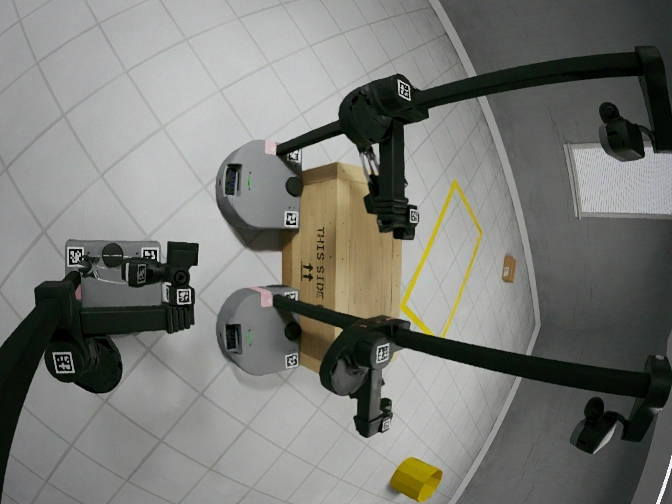

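Emit:
execute_actions:
  actions:
    - {"r2":{"base":{"rotate_rad":-1.25},"joints":{"lift_m":0.27}}}
  cameras: []

Emit:
execute_actions:
  actions:
    - {"r2":{"base":{"translate_m":0.17}}}
  cameras: []

Emit:
execute_actions:
  actions:
    - {"r2":{"base":{"rotate_rad":1.25}}}
  cameras: []

Emit:
execute_actions:
  actions:
    - {"r2":{"joints":{"arm_m":0.3,"wrist_pitch_rad":0,"wrist_yaw_rad":3.14}}}
  cameras: []

Emit:
execute_actions:
  actions:
    - {"r2":{"joints":{"lift_m":0.12}}}
  cameras: []

Emit:
execute_actions:
  actions:
    - {"r2":{"joints":{"arm_m":0.45},"contact_limits":{"arm_m":13}}}
  cameras: ["r2_head_camera"]

Scene clock: 791.03 s.
r1.base_odometry: x=+2.970 y=+2.476 heading=-1.539 (m, m, rad; r1's odometry frame)
r1.turned_by_wheels: +0.000 (rad since the last result)
r1.turned_by_imu: +0.001 (rad since the last result)
r1.base_tilt: forward=-2.1 right=-0.5 (deg)
r1.lidar_m: - - 2.54 2.93 4.59 4.29 0.78 0.69 2.33 0.21 0.15 -
r1.head_depth_mm: 2419 2039 1744 1524 956 862 962 / 2397 2006 1724 1520 954 858 815 / 2364 1975 1709 1503 946 851 997 / 2343 1974 1694 1487 939 849 802 / 2328 1958 1688 1494 969 857 799 / 2282 1947 1676 1474 1312 1186 1098 / 2298 1928 1670 1464 1310 1185 1069
r1.base_status: not commanded
r1.joint_positions: lift_m=+0.550 arm_m=+0.000 wrist_yaw_rad=+3.100 wrist_pitch_rad=-0.418 wrist_roll_rad=+0.017 gripper_m=+0.000 head_pan_rad=-0.006 head_tilt_rad=-1.090
r1.joint_status: not commanded
r1.on_its_own: left_wheel is at rest, and its effort (+42) is outside its rest range (-18 to +18); right_wheel is at rest, and its effort (+28) is outside its rest range (-18 to +18)
r1.motor_effort: left_wheel=+42(43) right_wheel=+28(28) lift_m=+21(21) arm_m=-2(1) wrist_yaw_rad=+0(0) wrist_pitch_rad=+7(7) wrist_roll_rad=+0(0) gripper_m=-3(3) head_pan_rad=+2(2) head_tilt_rad=-5(4) (%)
r1.hand_pose: x=-0.0119 y=+0.0791 z=+0.5628 quat_wxyz=(+0.162, +0.700, +0.131, +0.683) (m; r1's base frame)
r1.wrist_depth_mm: - - - - - - - / - - - - - - - / - - - - - - - / - - - - - - - / - 979 - - 990 - 996 / 832 855 - - 855 852 821 / 730 732 734 752 743 730 724
r2.base_odometry: x=-0.782 y=-1.061 heading=+0.595 (m, m, rad; r2's odometry frame)
r2.turned_by_wheels: -1.250 (rad since the last result)
r2.turned_by_imu: -1.266 (rad since the last result)
r2.base_tilt: forward=-1.1 right=+1.8 (deg)
r2.lidar_m: 0.69 0.70 3.31 4.33 4.32 2.08 1.65 1.63 1.75 2.58 0.82 0.61
r2.head_depth_mm: 2255 2255 1895 1632 1440 1273 1149 / 2525 2242 1879 1626 1421 1264 1144 / 2768 2247 1870 1602 1412 1262 1172 / 2734 2207 1849 1598 1403 1258 1171 / 2674 2178 1832 1592 1397 1250 1144 / 2657 2167 1819 1581 1384 1240 1122 / 2604 2135 1807 1575 1260 1181 1116
r2.base_status: done
r2.joint_positions: lift_m=+0.271 arm_m=+0.000 wrist_yaw_rad=+3.098 wrist_pitch_rad=-0.420 wrist_roll_rad=-0.002 gripper_m=+0.000 head_pan_rad=-1.571 head_tilt_rad=-0.895
r2.joint_status: all done
r2.motor_effort: left_wheel=+2(14) right_wheel=-2(5) lift_m=+13(45) arm_m=-4(4) wrist_yaw_rad=+2(3) wrist_pitch_rad=+7(7) wrist_roll_rad=+1(1) gripper_m=-1(2) head_pan_rad=+0(1) head_tilt_rad=-2(2) (%)
r2.hand_pose: x=-0.0115 y=+0.0787 z=+0.2830 quat_wxyz=(+0.162, +0.694, +0.133, +0.689) (m; r2's base frame)
r2.wrist_depth_mm: - - - - - - - / - - - - - - - / - - - 959 903 876 838 / 808 786 - 729 701 674 664 / 640 621 612 - 571 558 538 / 533 521 529 - 486 470 462 / 451 - - - - 410 402
r3.base_odometry: x=-2.000 y=-1.609 heading=-1.545 (m, m, rad; r3's odometry frame)
r3.turned_by_wheels: +0.000 (rad since the last result)
r3.turned_by_imu: +0.000 (rad since the last result)
r3.base_tilt: forward=-0.7 right=+1.3 (deg)
r3.lidar_m: - - 0.15 0.20 4.99 0.71 2.17 1.93 1.94 2.33 0.15 -
r3.head_depth_mm: 1817 1647 1503 1387 1280 1190 - / 1841 1661 1510 1391 931 864 - / 1830 1655 1515 1383 915 851 - / 1851 1676 1515 1401 917 860 - / 1851 1662 1518 1389 916 864 - / 1850 1667 1532 1408 919 868 1132 / 1864 1682 1522 1403 924 865 1129
r3.base_status: not commanded
r3.joint_positions: lift_m=+0.500 arm_m=+0.001 wrist_yaw_rad=+3.100 wrist_pitch_rad=-0.419 wrist_roll_rad=+0.002 gripper_m=+0.000 head_pan_rad=-0.001 head_tilt_rad=-1.091
r3.joint_status: not commanded
r3.on_its_own: left_wheel is at rest, and its effort (+50) is outside its rest range (-18 to +18); right_wheel is at rest, and its effort (+39) is outside its rest range (-18 to +18)
r3.motor_effort: left_wheel=+50(51) right_wheel=+39(39) lift_m=+31(31) arm_m=+0(0) wrist_yaw_rad=+0(0) wrist_pitch_rad=+6(6) wrist_roll_rad=-1(2) gripper_m=-3(3) head_pan_rad=+0(1) head_tilt_rad=-6(5) (%)
r3.hand_pose: x=-0.0119 y=+0.0784 z=+0.5125 quat_wxyz=(+0.162, +0.695, +0.133, +0.688) (m; r3's base frame)
r3.wrist_depth_mm: - - - - - - - / - - - - - - - / - - - - 555 551 - / - - - 745 432 441 441 / 810 845 831 - 359 364 367 / 694 714 720 688 314 309 310 / 622 624 624 622 280 269 272
pictures: none
No camera images: the call's "cameras" was empty. Leave "cameras" out to get every camera's image.

Scene clock: 793.10 s.
r1.base_odometry: x=+2.970 y=+2.476 heading=-1.539 (m, m, rad; r1's odometry frame)
r1.turned_by_wheels: +0.000 (rad since the last result)
r1.turned_by_imu: +0.001 (rad since the last result)
r1.base_tilt: forward=-2.0 right=-0.5 (deg)
r1.lidar_m: - - 2.55 2.92 4.57 4.30 0.61 0.52 2.32 0.21 0.15 -
r1.head_depth_mm: 2402 2030 1742 1523 957 863 966 / 2410 1997 1731 1517 952 860 815 / 2372 1992 1716 1501 945 853 987 / 2363 1972 1694 1494 940 850 802 / 2331 1958 1682 1480 963 856 803 / 2296 1944 1665 1480 1314 1190 1101 / 2277 1919 1662 1468 1313 1176 1082
r1.base_status: not commanded
r1.joint_positions: lift_m=+0.550 arm_m=+0.000 wrist_yaw_rad=+3.100 wrist_pitch_rad=-0.418 wrist_roll_rad=+0.017 gripper_m=+0.000 head_pan_rad=-0.006 head_tilt_rad=-1.090
r1.joint_status: not commanded
r1.on_its_own: left_wheel is at rest, and its effort (+42) is outside its rest range (-18 to +18); right_wheel is at rest, and its effort (+28) is outside its rest range (-18 to +18)
r1.motor_effort: left_wheel=+42(43) right_wheel=+28(28) lift_m=+21(21) arm_m=-1(1) wrist_yaw_rad=-1(0) wrist_pitch_rad=+7(7) wrist_roll_rad=+0(0) gripper_m=-2(2) head_pan_rad=+2(3) head_tilt_rad=-4(4) (%)
r1.hand_pose: x=-0.0119 y=+0.0791 z=+0.5628 quat_wxyz=(+0.162, +0.700, +0.131, +0.683) (m; r1's base frame)
r1.wrist_depth_mm: - - - - - - - / - - - - - - - / - - - - - - - / - - - - - - - / 993 966 - - 979 - 997 / 850 833 - - 860 833 827 / 720 737 747 728 715 712 734
r2.base_odometry: x=-0.641 y=-0.966 heading=+0.595 (m, m, rad; r2's odometry frame)
r2.turned_by_wheels: +0.000 (rad since the last result)
r2.turned_by_imu: +0.000 (rad since the last result)
r2.base_tilt: forward=-1.2 right=+2.0 (deg)
r2.lidar_m: 0.52 0.54 3.16 4.41 4.35 2.28 1.81 1.78 1.92 2.84 0.48 0.48
r2.head_depth_mm: 2475 2282 1902 1635 1434 1275 1153 / 2684 2245 1869 1628 1427 1271 1145 / 2751 2209 1869 1609 1418 1257 1174 / 2714 2215 1836 1603 1412 1252 1172 / 2683 2185 1828 1592 1398 1234 1143 / 2654 2153 1808 1573 1219 1143 1122 / 2604 2160 1737 756 1149 1102 1117
r2.base_status: done
r2.joint_positions: lift_m=+0.271 arm_m=+0.000 wrist_yaw_rad=+3.099 wrist_pitch_rad=-0.420 wrist_roll_rad=-0.002 gripper_m=+0.000 head_pan_rad=-1.571 head_tilt_rad=-0.895
r2.joint_status: not commanded
r2.motor_effort: left_wheel=+2(15) right_wheel=-2(3) lift_m=+13(13) arm_m=-4(4) wrist_yaw_rad=+1(1) wrist_pitch_rad=+7(7) wrist_roll_rad=+1(1) gripper_m=-2(2) head_pan_rad=+0(0) head_tilt_rad=-2(2) (%)
r2.hand_pose: x=-0.0117 y=+0.0787 z=+0.2830 quat_wxyz=(+0.162, +0.694, +0.133, +0.689) (m; r2's base frame)
r2.wrist_depth_mm: - - - - - - - / - - - - - - - / - - - 949 902 883 835 / 805 786 - 725 703 680 663 / 636 625 605 - 571 553 543 / 529 523 526 - 484 470 449 / 454 - - - - 408 392
r3.base_odometry: x=-2.000 y=-1.609 heading=-1.545 (m, m, rad; r3's odometry frame)
r3.turned_by_wheels: +0.000 (rad since the last result)
r3.turned_by_imu: +0.000 (rad since the last result)
r3.base_tilt: forward=-0.7 right=+1.2 (deg)
r3.lidar_m: - - 0.15 0.20 4.99 0.59 2.17 1.94 1.94 2.33 0.15 -
r3.head_depth_mm: 1834 1652 1502 1383 1284 1195 - / 1848 1651 1509 1393 934 865 - / 1843 1655 1511 1394 916 852 - / 1860 1674 1511 1394 916 860 - / 1853 1672 1518 1393 913 866 - / 1856 1669 1522 1401 919 868 1126 / 1850 1687 1531 1402 923 870 1121
r3.base_status: not commanded
r3.joint_positions: lift_m=+0.500 arm_m=+0.001 wrist_yaw_rad=+3.100 wrist_pitch_rad=-0.419 wrist_roll_rad=+0.002 gripper_m=+0.000 head_pan_rad=-0.001 head_tilt_rad=-1.091
r3.joint_status: not commanded
r3.on_its_own: left_wheel is at rest, and its effort (+51) is outside its rest range (-18 to +18); right_wheel is at rest, and its effort (+39) is outside its rest range (-18 to +18)
r3.motor_effort: left_wheel=+51(50) right_wheel=+39(39) lift_m=+31(31) arm_m=+0(0) wrist_yaw_rad=+0(0) wrist_pitch_rad=+6(6) wrist_roll_rad=-1(2) gripper_m=-3(3) head_pan_rad=+0(1) head_tilt_rad=-5(6) (%)
r3.hand_pose: x=-0.0119 y=+0.0784 z=+0.5125 quat_wxyz=(+0.162, +0.695, +0.133, +0.688) (m; r3's base frame)
r3.wrist_depth_mm: - - - - - - - / - - - - - - - / - - - - 549 560 - / 708 - - 736 436 439 439 / 624 801 835 - 362 362 366 / 556 697 726 680 316 310 312 / 514 626 627 619 281 269 270
pictures: none
No camera images: the call's "cameras" was empty. Leave "cameras" out to get every camera's image.

Scene clock: 795.17 s.
r1.base_odometry: x=+2.970 y=+2.476 heading=-1.539 (m, m, rad; r1's odometry frame)
r1.turned_by_wheels: +0.000 (rad since the last result)
r1.turned_by_imu: +0.001 (rad since the last result)
r1.base_tilt: forward=-2.0 right=-0.5 (deg)
r1.lidar_m: - - 2.54 2.92 4.58 4.28 2.60 0.52 2.32 0.21 0.15 -
r1.head_depth_mm: 2453 2024 1745 1530 958 864 964 / 2399 2003 1718 1522 954 857 810 / 2374 1987 1716 1506 947 854 992 / 2331 1972 1706 1492 940 849 801 / 2311 1949 1694 1481 963 859 798 / 2315 1950 1672 1473 1315 1192 1106 / 2273 1926 1666 1463 1314 1183 1078
r1.base_status: not commanded
r1.joint_positions: lift_m=+0.550 arm_m=+0.000 wrist_yaw_rad=+3.100 wrist_pitch_rad=-0.418 wrist_roll_rad=+0.017 gripper_m=+0.000 head_pan_rad=-0.006 head_tilt_rad=-1.090
r1.joint_status: not commanded
r1.on_its_own: left_wheel is at rest, and its effort (+41) is outside its rest range (-18 to +18); right_wheel is at rest, and its effort (+28) is outside its rest range (-18 to +18)
r1.motor_effort: left_wheel=+41(43) right_wheel=+28(28) lift_m=+21(21) arm_m=-1(2) wrist_yaw_rad=+0(1) wrist_pitch_rad=+7(7) wrist_roll_rad=+0(0) gripper_m=-3(2) head_pan_rad=+2(2) head_tilt_rad=-3(4) (%)
r1.hand_pose: x=-0.0119 y=+0.0791 z=+0.5628 quat_wxyz=(+0.162, +0.700, +0.131, +0.683) (m; r1's base frame)
r1.wrist_depth_mm: - - - - - - - / - - - - - - - / - - - - - - - / - - - - - - - / 980 978 - - - 977 989 / 835 865 - - 808 848 869 / 732 727 739 733 720 716 742
r2.base_odometry: x=-0.641 y=-0.966 heading=+1.845 (m, m, rad; r2's odometry frame)
r2.turned_by_wheels: +1.250 (rad since the last result)
r2.turned_by_imu: +1.263 (rad since the last result)
r2.base_tilt: forward=-1.2 right=+1.8 (deg)
r2.lidar_m: 3.49 4.36 3.35 2.03 1.78 1.79 2.10 2.35 0.48 0.56 0.52 2.97
r2.head_depth_mm: 2839 2243 1900 640 622 1119 1121 / 2773 2246 1871 1132 1019 1107 1129 / 2731 2226 1868 1149 1190 1221 1175 / 2708 2210 1860 1140 1186 1261 1173 / 2698 2162 1837 741 1166 1143 1138 / 2656 2155 1821 634 1160 1086 1093 / 2615 2130 1800 631 1175 1086 1099
r2.base_status: done
r2.joint_positions: lift_m=+0.271 arm_m=+0.000 wrist_yaw_rad=+3.099 wrist_pitch_rad=-0.420 wrist_roll_rad=-0.002 gripper_m=+0.000 head_pan_rad=-1.571 head_tilt_rad=-0.895
r2.joint_status: not commanded
r2.motor_effort: left_wheel=-3(12) right_wheel=+2(7) lift_m=+13(13) arm_m=-4(4) wrist_yaw_rad=+1(1) wrist_pitch_rad=+7(7) wrist_roll_rad=+1(1) gripper_m=-2(2) head_pan_rad=+0(1) head_tilt_rad=-2(2) (%)
r2.hand_pose: x=-0.0117 y=+0.0787 z=+0.2830 quat_wxyz=(+0.162, +0.694, +0.133, +0.689) (m; r2's base frame)
r2.wrist_depth_mm: - - - - - - - / - - - - - - - / - - - 967 915 875 833 / 804 780 - 727 699 678 661 / 643 626 608 - 570 553 546 / 530 523 525 - 484 471 459 / 452 - - - - 408 400
r3.base_odometry: x=-2.000 y=-1.609 heading=-1.545 (m, m, rad; r3's odometry frame)
r3.turned_by_wheels: +0.000 (rad since the last result)
r3.turned_by_imu: +0.000 (rad since the last result)
r3.base_tilt: forward=-0.8 right=+1.3 (deg)
r3.lidar_m: - - 0.15 0.20 5.00 0.60 2.17 1.93 1.94 2.33 0.15 -
r3.head_depth_mm: 1821 1654 1505 1382 1281 1184 - / 1823 1656 1510 1384 930 865 - / 1823 1666 1516 1397 914 851 - / 1836 1665 1515 1391 916 858 - / 1850 1672 1522 1409 917 859 - / 1850 1669 1528 1409 920 866 1129 / 1872 1675 1528 1403 923 870 1124
r3.base_status: not commanded
r3.joint_positions: lift_m=+0.500 arm_m=+0.001 wrist_yaw_rad=+3.100 wrist_pitch_rad=-0.419 wrist_roll_rad=+0.002 gripper_m=+0.000 head_pan_rad=-0.001 head_tilt_rad=-1.091
r3.joint_status: not commanded
r3.on_its_own: left_wheel is at rest, and its effort (+50) is outside its rest range (-18 to +18); right_wheel is at rest, and its effort (+39) is outside its rest range (-18 to +18)
r3.motor_effort: left_wheel=+50(51) right_wheel=+39(39) lift_m=+31(31) arm_m=+0(0) wrist_yaw_rad=+0(0) wrist_pitch_rad=+6(6) wrist_roll_rad=-2(1) gripper_m=-3(3) head_pan_rad=+1(0) head_tilt_rad=-5(6) (%)
r3.hand_pose: x=-0.0119 y=+0.0784 z=+0.5125 quat_wxyz=(+0.162, +0.695, +0.133, +0.688) (m; r3's base frame)
r3.wrist_depth_mm: - - - - - - - / - - - - - - - / 424 - - - 552 555 - / 469 - - 736 433 434 442 / 627 847 831 - 358 361 367 / 534 578 722 689 317 309 312 / 468 582 627 618 281 269 270
pictures: none
No camera images: the call's "cameras" was empty. Leave "cameras" out to get every camera's image.

Scene clock: 798.60 s.
r1.base_odometry: x=+2.970 y=+2.476 heading=-1.539 (m, m, rad; r1's odometry frame)
r1.turned_by_wheels: +0.000 (rad since the last result)
r1.turned_by_imu: +0.001 (rad since the last result)
r1.base_tilt: forward=-2.0 right=-0.3 (deg)
r1.lidar_m: - - 2.55 2.92 4.58 4.29 2.59 0.52 2.33 0.21 0.15 -
r1.head_depth_mm: 2426 2005 1727 1514 957 862 964 / 2391 1994 1730 1512 949 859 812 / 2416 1980 1715 1495 951 854 997 / 2343 1968 1693 1498 942 847 803 / 2322 1951 1686 1482 965 856 800 / 2289 1935 1666 1460 1315 1189 1103 / 2281 1904 1660 1465 1308 1184 1078
r1.base_status: not commanded
r1.joint_positions: lift_m=+0.550 arm_m=+0.000 wrist_yaw_rad=+3.100 wrist_pitch_rad=-0.418 wrist_roll_rad=+0.017 gripper_m=+0.000 head_pan_rad=-0.006 head_tilt_rad=-1.090
r1.joint_status: not commanded
r1.on_its_own: left_wheel is at rest, and its effort (+42) is outside its rest range (-18 to +18); right_wheel is at rest, and its effort (+28) is outside its rest range (-18 to +18)
r1.motor_effort: left_wheel=+42(42) right_wheel=+28(28) lift_m=+21(21) arm_m=-2(1) wrist_yaw_rad=+1(1) wrist_pitch_rad=+7(7) wrist_roll_rad=+0(0) gripper_m=-3(3) head_pan_rad=+2(2) head_tilt_rad=-6(4) (%)
r1.hand_pose: x=-0.0119 y=+0.0791 z=+0.5628 quat_wxyz=(+0.162, +0.700, +0.131, +0.683) (m; r1's base frame)
r1.wrist_depth_mm: - - - - - - - / - - - - - - - / - - - - - - - / - - - - - - - / 986 - - - - 958 1000 / 849 824 - - 825 862 839 / 716 733 754 717 716 728 737
r2.base_odometry: x=-0.641 y=-0.966 heading=+1.845 (m, m, rad; r2's odometry frame)
r2.turned_by_wheels: +0.000 (rad since the last result)
r2.turned_by_imu: -0.001 (rad since the last result)
r2.base_tilt: forward=-1.2 right=+1.8 (deg)
r2.lidar_m: 3.50 4.33 3.34 2.02 1.78 1.78 2.12 2.35 0.48 0.56 0.52 2.96
r2.head_depth_mm: 2831 2259 1881 642 621 1117 1119 / 2780 2215 1876 1136 1017 1111 1123 / 2761 2202 1860 1145 1131 1128 1156 / 2711 2172 1851 1137 1077 1235 1151 / 2672 2167 1833 741 1163 1144 1143 / 2655 2144 1825 634 1156 1084 1092 / 2618 2133 1794 632 1171 1080 1101
r2.base_status: not commanded
r2.joint_positions: lift_m=+0.271 arm_m=+0.300 wrist_yaw_rad=+3.138 wrist_pitch_rad=-0.024 wrist_roll_rad=-0.002 gripper_m=+0.000 head_pan_rad=-1.571 head_tilt_rad=-0.895
r2.joint_status: all done
r2.motor_effort: left_wheel=-3(2) right_wheel=+1(2) lift_m=+13(13) arm_m=+6(6) wrist_yaw_rad=+1(2) wrist_pitch_rad=+9(8) wrist_roll_rad=+1(1) gripper_m=-1(3) head_pan_rad=+0(1) head_tilt_rad=-2(2) (%)
r2.hand_pose: x=-0.0204 y=-0.1890 z=+0.3793 quat_wxyz=(+0.010, +0.706, +0.007, +0.708) (m; r2's base frame)
r2.wrist_depth_mm: - - - - - - - / - - - - - - - / - - - - - - - / - - - - - - - / - - - - - - - / 996 949 915 - 860 821 792 / 718 715 - - 650 636 626
r3.base_odometry: x=-2.000 y=-1.609 heading=-1.545 (m, m, rad; r3's odometry frame)
r3.turned_by_wheels: +0.000 (rad since the last result)
r3.turned_by_imu: +0.000 (rad since the last result)
r3.base_tilt: forward=-0.8 right=+1.2 (deg)
r3.lidar_m: - - 0.15 0.20 4.99 0.60 2.17 1.94 1.94 2.32 0.15 -
r3.head_depth_mm: 1811 1655 1507 1381 1280 1185 - / 1835 1661 1505 1383 934 866 - / 1853 1650 1517 1387 914 849 - / 1831 1660 1516 1393 919 860 - / 1851 1660 1518 1390 920 861 - / 1876 1667 1521 1399 920 865 1136 / 1877 1689 1528 1404 926 867 1124
r3.base_status: not commanded
r3.joint_positions: lift_m=+0.500 arm_m=+0.001 wrist_yaw_rad=+3.100 wrist_pitch_rad=-0.419 wrist_roll_rad=+0.002 gripper_m=+0.000 head_pan_rad=-0.001 head_tilt_rad=-1.091
r3.joint_status: not commanded
r3.on_its_own: left_wheel is at rest, and its effort (+50) is outside its rest range (-18 to +18); right_wheel is at rest, and its effort (+39) is outside its rest range (-18 to +18)
r3.motor_effort: left_wheel=+50(50) right_wheel=+39(39) lift_m=+31(31) arm_m=+0(0) wrist_yaw_rad=+0(0) wrist_pitch_rad=+6(6) wrist_roll_rad=-2(2) gripper_m=-3(3) head_pan_rad=+1(0) head_tilt_rad=-5(6) (%)
r3.hand_pose: x=-0.0119 y=+0.0784 z=+0.5125 quat_wxyz=(+0.162, +0.695, +0.133, +0.688) (m; r3's base frame)
r3.wrist_depth_mm: - - - - - - - / - - - - - - - / 320 316 - 583 553 558 - / - 954 930 738 432 439 443 / 623 834 832 - 359 362 366 / 536 575 721 682 315 309 312 / 473 585 627 614 280 270 272
pictures: none
No camera images: the call's "cameras" was empty. Leave "cameras" out to get every camera's image.

Scene clock: 800.80 s.
r1.base_odometry: x=+2.970 y=+2.476 heading=-1.539 (m, m, rad; r1's odometry frame)
r1.turned_by_wheels: +0.000 (rad since the last result)
r1.turned_by_imu: +0.001 (rad since the last result)
r1.base_tilt: forward=-2.0 right=-0.4 (deg)
r1.lidar_m: - - 2.54 2.92 4.59 4.28 2.60 0.52 2.33 0.21 0.15 -
r1.head_depth_mm: 2417 2034 1746 1531 953 865 955 / 2379 1996 1730 1515 955 856 814 / 2363 1981 1704 1493 947 855 990 / 2340 1977 1701 1486 941 853 800 / 2322 1956 1693 1487 966 856 798 / 2298 1941 1682 1482 1320 1190 1105 / 2296 1915 1666 1474 1310 1184 1078
r1.base_status: not commanded
r1.joint_positions: lift_m=+0.550 arm_m=+0.000 wrist_yaw_rad=+3.100 wrist_pitch_rad=-0.418 wrist_roll_rad=+0.017 gripper_m=+0.000 head_pan_rad=-0.006 head_tilt_rad=-1.090
r1.joint_status: not commanded
r1.on_its_own: left_wheel is at rest, and its effort (+42) is outside its rest range (-18 to +18); right_wheel is at rest, and its effort (+28) is outside its rest range (-18 to +18)
r1.motor_effort: left_wheel=+42(42) right_wheel=+28(28) lift_m=+21(21) arm_m=-2(2) wrist_yaw_rad=+0(1) wrist_pitch_rad=+7(7) wrist_roll_rad=+0(0) gripper_m=-3(3) head_pan_rad=+2(2) head_tilt_rad=-4(5) (%)
r1.hand_pose: x=-0.0119 y=+0.0791 z=+0.5628 quat_wxyz=(+0.162, +0.700, +0.131, +0.683) (m; r1's base frame)
r1.wrist_depth_mm: - - - - - - - / - - - - - - - / - - - - - - - / - - - - - - - / 991 - - - - 996 976 / 839 851 - - 847 853 863 / 730 734 742 751 739 726 754
r2.base_odometry: x=-0.641 y=-0.966 heading=+1.845 (m, m, rad; r2's odometry frame)
r2.turned_by_wheels: +0.000 (rad since the last result)
r2.turned_by_imu: +0.000 (rad since the last result)
r2.base_tilt: forward=-1.1 right=+1.9 (deg)
r2.lidar_m: 3.48 4.36 3.36 2.02 1.78 1.79 2.12 2.35 0.48 0.56 0.52 2.96
r2.head_depth_mm: 2813 2255 1902 641 621 1117 1116 / 2754 2243 1889 1131 1019 1108 1127 / 2763 2209 1866 1145 1182 1144 1157 / 2699 2191 1845 1140 1124 1237 1164 / 2673 2187 1830 739 1159 1144 1139 / 2640 2155 1824 634 1159 1086 1097 / 2646 2138 1791 631 1173 1081 1101
r2.base_status: not commanded
r2.joint_positions: lift_m=+0.121 arm_m=+0.300 wrist_yaw_rad=+3.138 wrist_pitch_rad=-0.023 wrist_roll_rad=-0.002 gripper_m=+0.000 head_pan_rad=-1.571 head_tilt_rad=-0.895
r2.joint_status: all done
r2.motor_effort: left_wheel=-3(3) right_wheel=+1(2) lift_m=+13(13) arm_m=+5(6) wrist_yaw_rad=+1(2) wrist_pitch_rad=+9(8) wrist_roll_rad=+1(1) gripper_m=-3(2) head_pan_rad=+0(1) head_tilt_rad=-2(2) (%)
r2.hand_pose: x=-0.0204 y=-0.1890 z=+0.2294 quat_wxyz=(+0.010, +0.706, +0.007, +0.708) (m; r2's base frame)
r2.wrist_depth_mm: - - - - - - - / - - - - - - - / - - - - - - - / - - - - - - - / - 963 - - 808 771 732 / 656 - - - 567 551 529 / 487 - - - - 427 415
r3.base_odometry: x=-2.000 y=-1.609 heading=-1.545 (m, m, rad; r3's odometry frame)
r3.turned_by_wheels: +0.000 (rad since the last result)
r3.turned_by_imu: +0.000 (rad since the last result)
r3.base_tilt: forward=-0.7 right=+1.2 (deg)
r3.lidar_m: - - 0.15 0.20 5.00 0.60 2.17 1.93 1.94 2.32 0.15 -
r3.head_depth_mm: 1834 1657 1514 1376 1275 1186 - / 1828 1657 1505 1386 932 867 - / 1834 1653 1511 1399 914 848 - / 1846 1667 1517 1395 915 861 - / 1852 1679 1530 1401 918 862 - / 1854 1678 1520 1400 921 867 1131 / 1877 1678 1521 1405 925 867 1123
r3.base_status: not commanded
r3.joint_positions: lift_m=+0.500 arm_m=+0.001 wrist_yaw_rad=+3.100 wrist_pitch_rad=-0.419 wrist_roll_rad=+0.002 gripper_m=+0.000 head_pan_rad=-0.001 head_tilt_rad=-1.091
r3.joint_status: not commanded
r3.on_its_own: left_wheel is at rest, and its effort (+51) is outside its rest range (-18 to +18); right_wheel is at rest, and its effort (+39) is outside its rest range (-18 to +18)
r3.motor_effort: left_wheel=+51(50) right_wheel=+39(39) lift_m=+31(31) arm_m=+0(0) wrist_yaw_rad=+0(0) wrist_pitch_rad=+6(6) wrist_roll_rad=-1(1) gripper_m=-3(3) head_pan_rad=+0(0) head_tilt_rad=-5(6) (%)
r3.hand_pose: x=-0.0119 y=+0.0784 z=+0.5125 quat_wxyz=(+0.162, +0.695, +0.133, +0.688) (m; r3's base frame)
r3.wrist_depth_mm: - - - - - - - / - - - - - - - / - - - - 551 554 - / - - - 746 434 438 443 / 406 410 408 - 363 363 365 / 536 577 727 684 315 309 310 / 471 584 630 614 281 270 270
pictures: none
No camera images: the call's "cameras" was empty. Leave "cameras" out to get every camera's image.

Scene clock: 802.30 s.
r1.base_odometry: x=+2.970 y=+2.476 heading=-1.539 (m, m, rad; r1's odometry frame)
r1.turned_by_wheels: +0.000 (rad since the last result)
r1.turned_by_imu: +0.000 (rad since the last result)
r1.base_tilt: forward=-1.9 right=-0.3 (deg)
r1.lidar_m: - - 2.54 2.92 4.57 4.27 2.60 0.52 2.32 0.21 0.15 -
r1.head_depth_mm: 2405 2034 1740 1512 955 860 955 / 2405 1994 1717 1514 957 859 812 / 2388 1979 1717 1496 948 857 861 / 2324 1981 1689 1497 939 852 804 / 2311 1944 1691 1478 969 854 800 / 2298 1940 1679 1467 1311 1192 1098 / 2265 1930 1667 1462 1310 1180 1080
r1.base_status: not commanded
r1.joint_positions: lift_m=+0.550 arm_m=+0.000 wrist_yaw_rad=+3.100 wrist_pitch_rad=-0.418 wrist_roll_rad=+0.017 gripper_m=+0.000 head_pan_rad=-0.006 head_tilt_rad=-1.090
r1.joint_status: not commanded
r1.on_its_own: left_wheel is at rest, and its effort (+41) is outside its rest range (-18 to +18); right_wheel is at rest, and its effort (+28) is outside its rest range (-18 to +18)
r1.motor_effort: left_wheel=+41(42) right_wheel=+28(28) lift_m=+21(21) arm_m=-2(2) wrist_yaw_rad=+0(1) wrist_pitch_rad=+7(7) wrist_roll_rad=+0(0) gripper_m=-2(2) head_pan_rad=+2(3) head_tilt_rad=-5(4) (%)
r1.hand_pose: x=-0.0119 y=+0.0791 z=+0.5628 quat_wxyz=(+0.162, +0.700, +0.131, +0.683) (m; r1's base frame)
r1.wrist_depth_mm: - - - - - - - / - - - - - - - / - - - - - - - / - - - - - - - / 971 939 - - 988 - - / 832 824 - - 834 846 870 / 733 719 753 722 738 744 713
r2.base_odometry: x=-0.641 y=-0.966 heading=+1.844 (m, m, rad; r2's odometry frame)
r2.turned_by_wheels: +0.000 (rad since the last result)
r2.turned_by_imu: -0.001 (rad since the last result)
r2.base_tilt: forward=-1.2 right=+1.8 (deg)
r2.lidar_m: 3.48 4.36 3.36 2.03 1.78 1.79 2.11 2.35 0.48 0.56 0.52 2.97
r2.head_depth_mm: 2796 2268 1889 641 620 1118 1117 / 2788 2229 1876 1125 1023 1110 1124 / 2752 2225 1865 1147 1135 1145 1156 / 2697 2194 1842 1136 1074 1237 1158 / 2660 2170 1843 742 1160 1141 1139 / 2638 2163 1815 635 1158 1087 1093 / 2635 2143 1812 632 1178 1083 1102
r2.base_status: not commanded
r2.joint_positions: lift_m=+0.121 arm_m=+0.367 wrist_yaw_rad=+3.150 wrist_pitch_rad=-0.023 wrist_roll_rad=-0.002 gripper_m=+0.000 head_pan_rad=-1.571 head_tilt_rad=-0.895
r2.joint_status: arm_m contact_stop (moved +0.068 of +0.150)
r2.on_its_own: arm_m is slack since a contact_stop, until your next command for it (your +0.450 is given up)
r2.motor_effort: left_wheel=-10(12) right_wheel=+9(13) lift_m=+13(13) arm_m=+0(12) wrist_yaw_rad=-8(14) wrist_pitch_rad=+8(9) wrist_roll_rad=+1(1) gripper_m=-2(2) head_pan_rad=+0(0) head_tilt_rad=-2(2) (%)
r2.contact_limits: arm_m 13 (drawing in: default 28, maximum 46; extending or still: default 40, maximum 64)
r2.hand_pose: x=-0.0234 y=-0.2565 z=+0.2295 quat_wxyz=(+0.006, +0.706, +0.011, +0.708) (m; r2's base frame)
r2.wrist_depth_mm: - - - - - - - / - - - - - - - / - - - - - - - / - - - - - - - / - 955 - - 813 769 735 / 648 643 - - 580 540 529 / 485 479 - - - 428 412
r3.base_odometry: x=-2.000 y=-1.609 heading=-1.545 (m, m, rad; r3's odometry frame)
r3.turned_by_wheels: +0.000 (rad since the last result)
r3.turned_by_imu: +0.000 (rad since the last result)
r3.base_tilt: forward=-0.7 right=+1.3 (deg)
r3.lidar_m: - - 0.15 0.20 4.98 0.60 2.17 1.93 1.94 2.32 0.15 -
r3.head_depth_mm: 1833 1651 1502 1382 1279 1193 - / 1823 1650 1504 1378 938 864 - / 1844 1664 1522 1384 917 849 - / 1841 1668 1523 1393 916 859 - / 1850 1679 1523 1394 919 864 - / 1859 1681 1527 1400 920 865 1134 / 1866 1676 1531 1402 924 863 847
r3.base_status: not commanded
r3.joint_positions: lift_m=+0.500 arm_m=+0.001 wrist_yaw_rad=+3.100 wrist_pitch_rad=-0.419 wrist_roll_rad=+0.002 gripper_m=+0.000 head_pan_rad=-0.001 head_tilt_rad=-1.091
r3.joint_status: not commanded
r3.on_its_own: left_wheel is at rest, and its effort (+50) is outside its rest range (-18 to +18); right_wheel is at rest, and its effort (+39) is outside its rest range (-18 to +18)
r3.motor_effort: left_wheel=+50(50) right_wheel=+39(39) lift_m=+31(31) arm_m=+0(0) wrist_yaw_rad=+0(0) wrist_pitch_rad=+7(6) wrist_roll_rad=-1(2) gripper_m=-3(3) head_pan_rad=+1(0) head_tilt_rad=-5(6) (%)
r3.hand_pose: x=-0.0119 y=+0.0784 z=+0.5125 quat_wxyz=(+0.162, +0.695, +0.133, +0.688) (m; r3's base frame)
r3.wrist_depth_mm: - - - - - - - / - - - - - - - / - - - - 552 553 - / - - - 746 435 442 444 / 409 406 408 - 360 363 365 / 535 583 715 686 315 309 310 / 469 586 636 618 280 270 271
pictures: r2_head_camera (sideways: a quarter turn clockwise sets it upright)
Images, in order (width x height): r2_head_camera 896x504.

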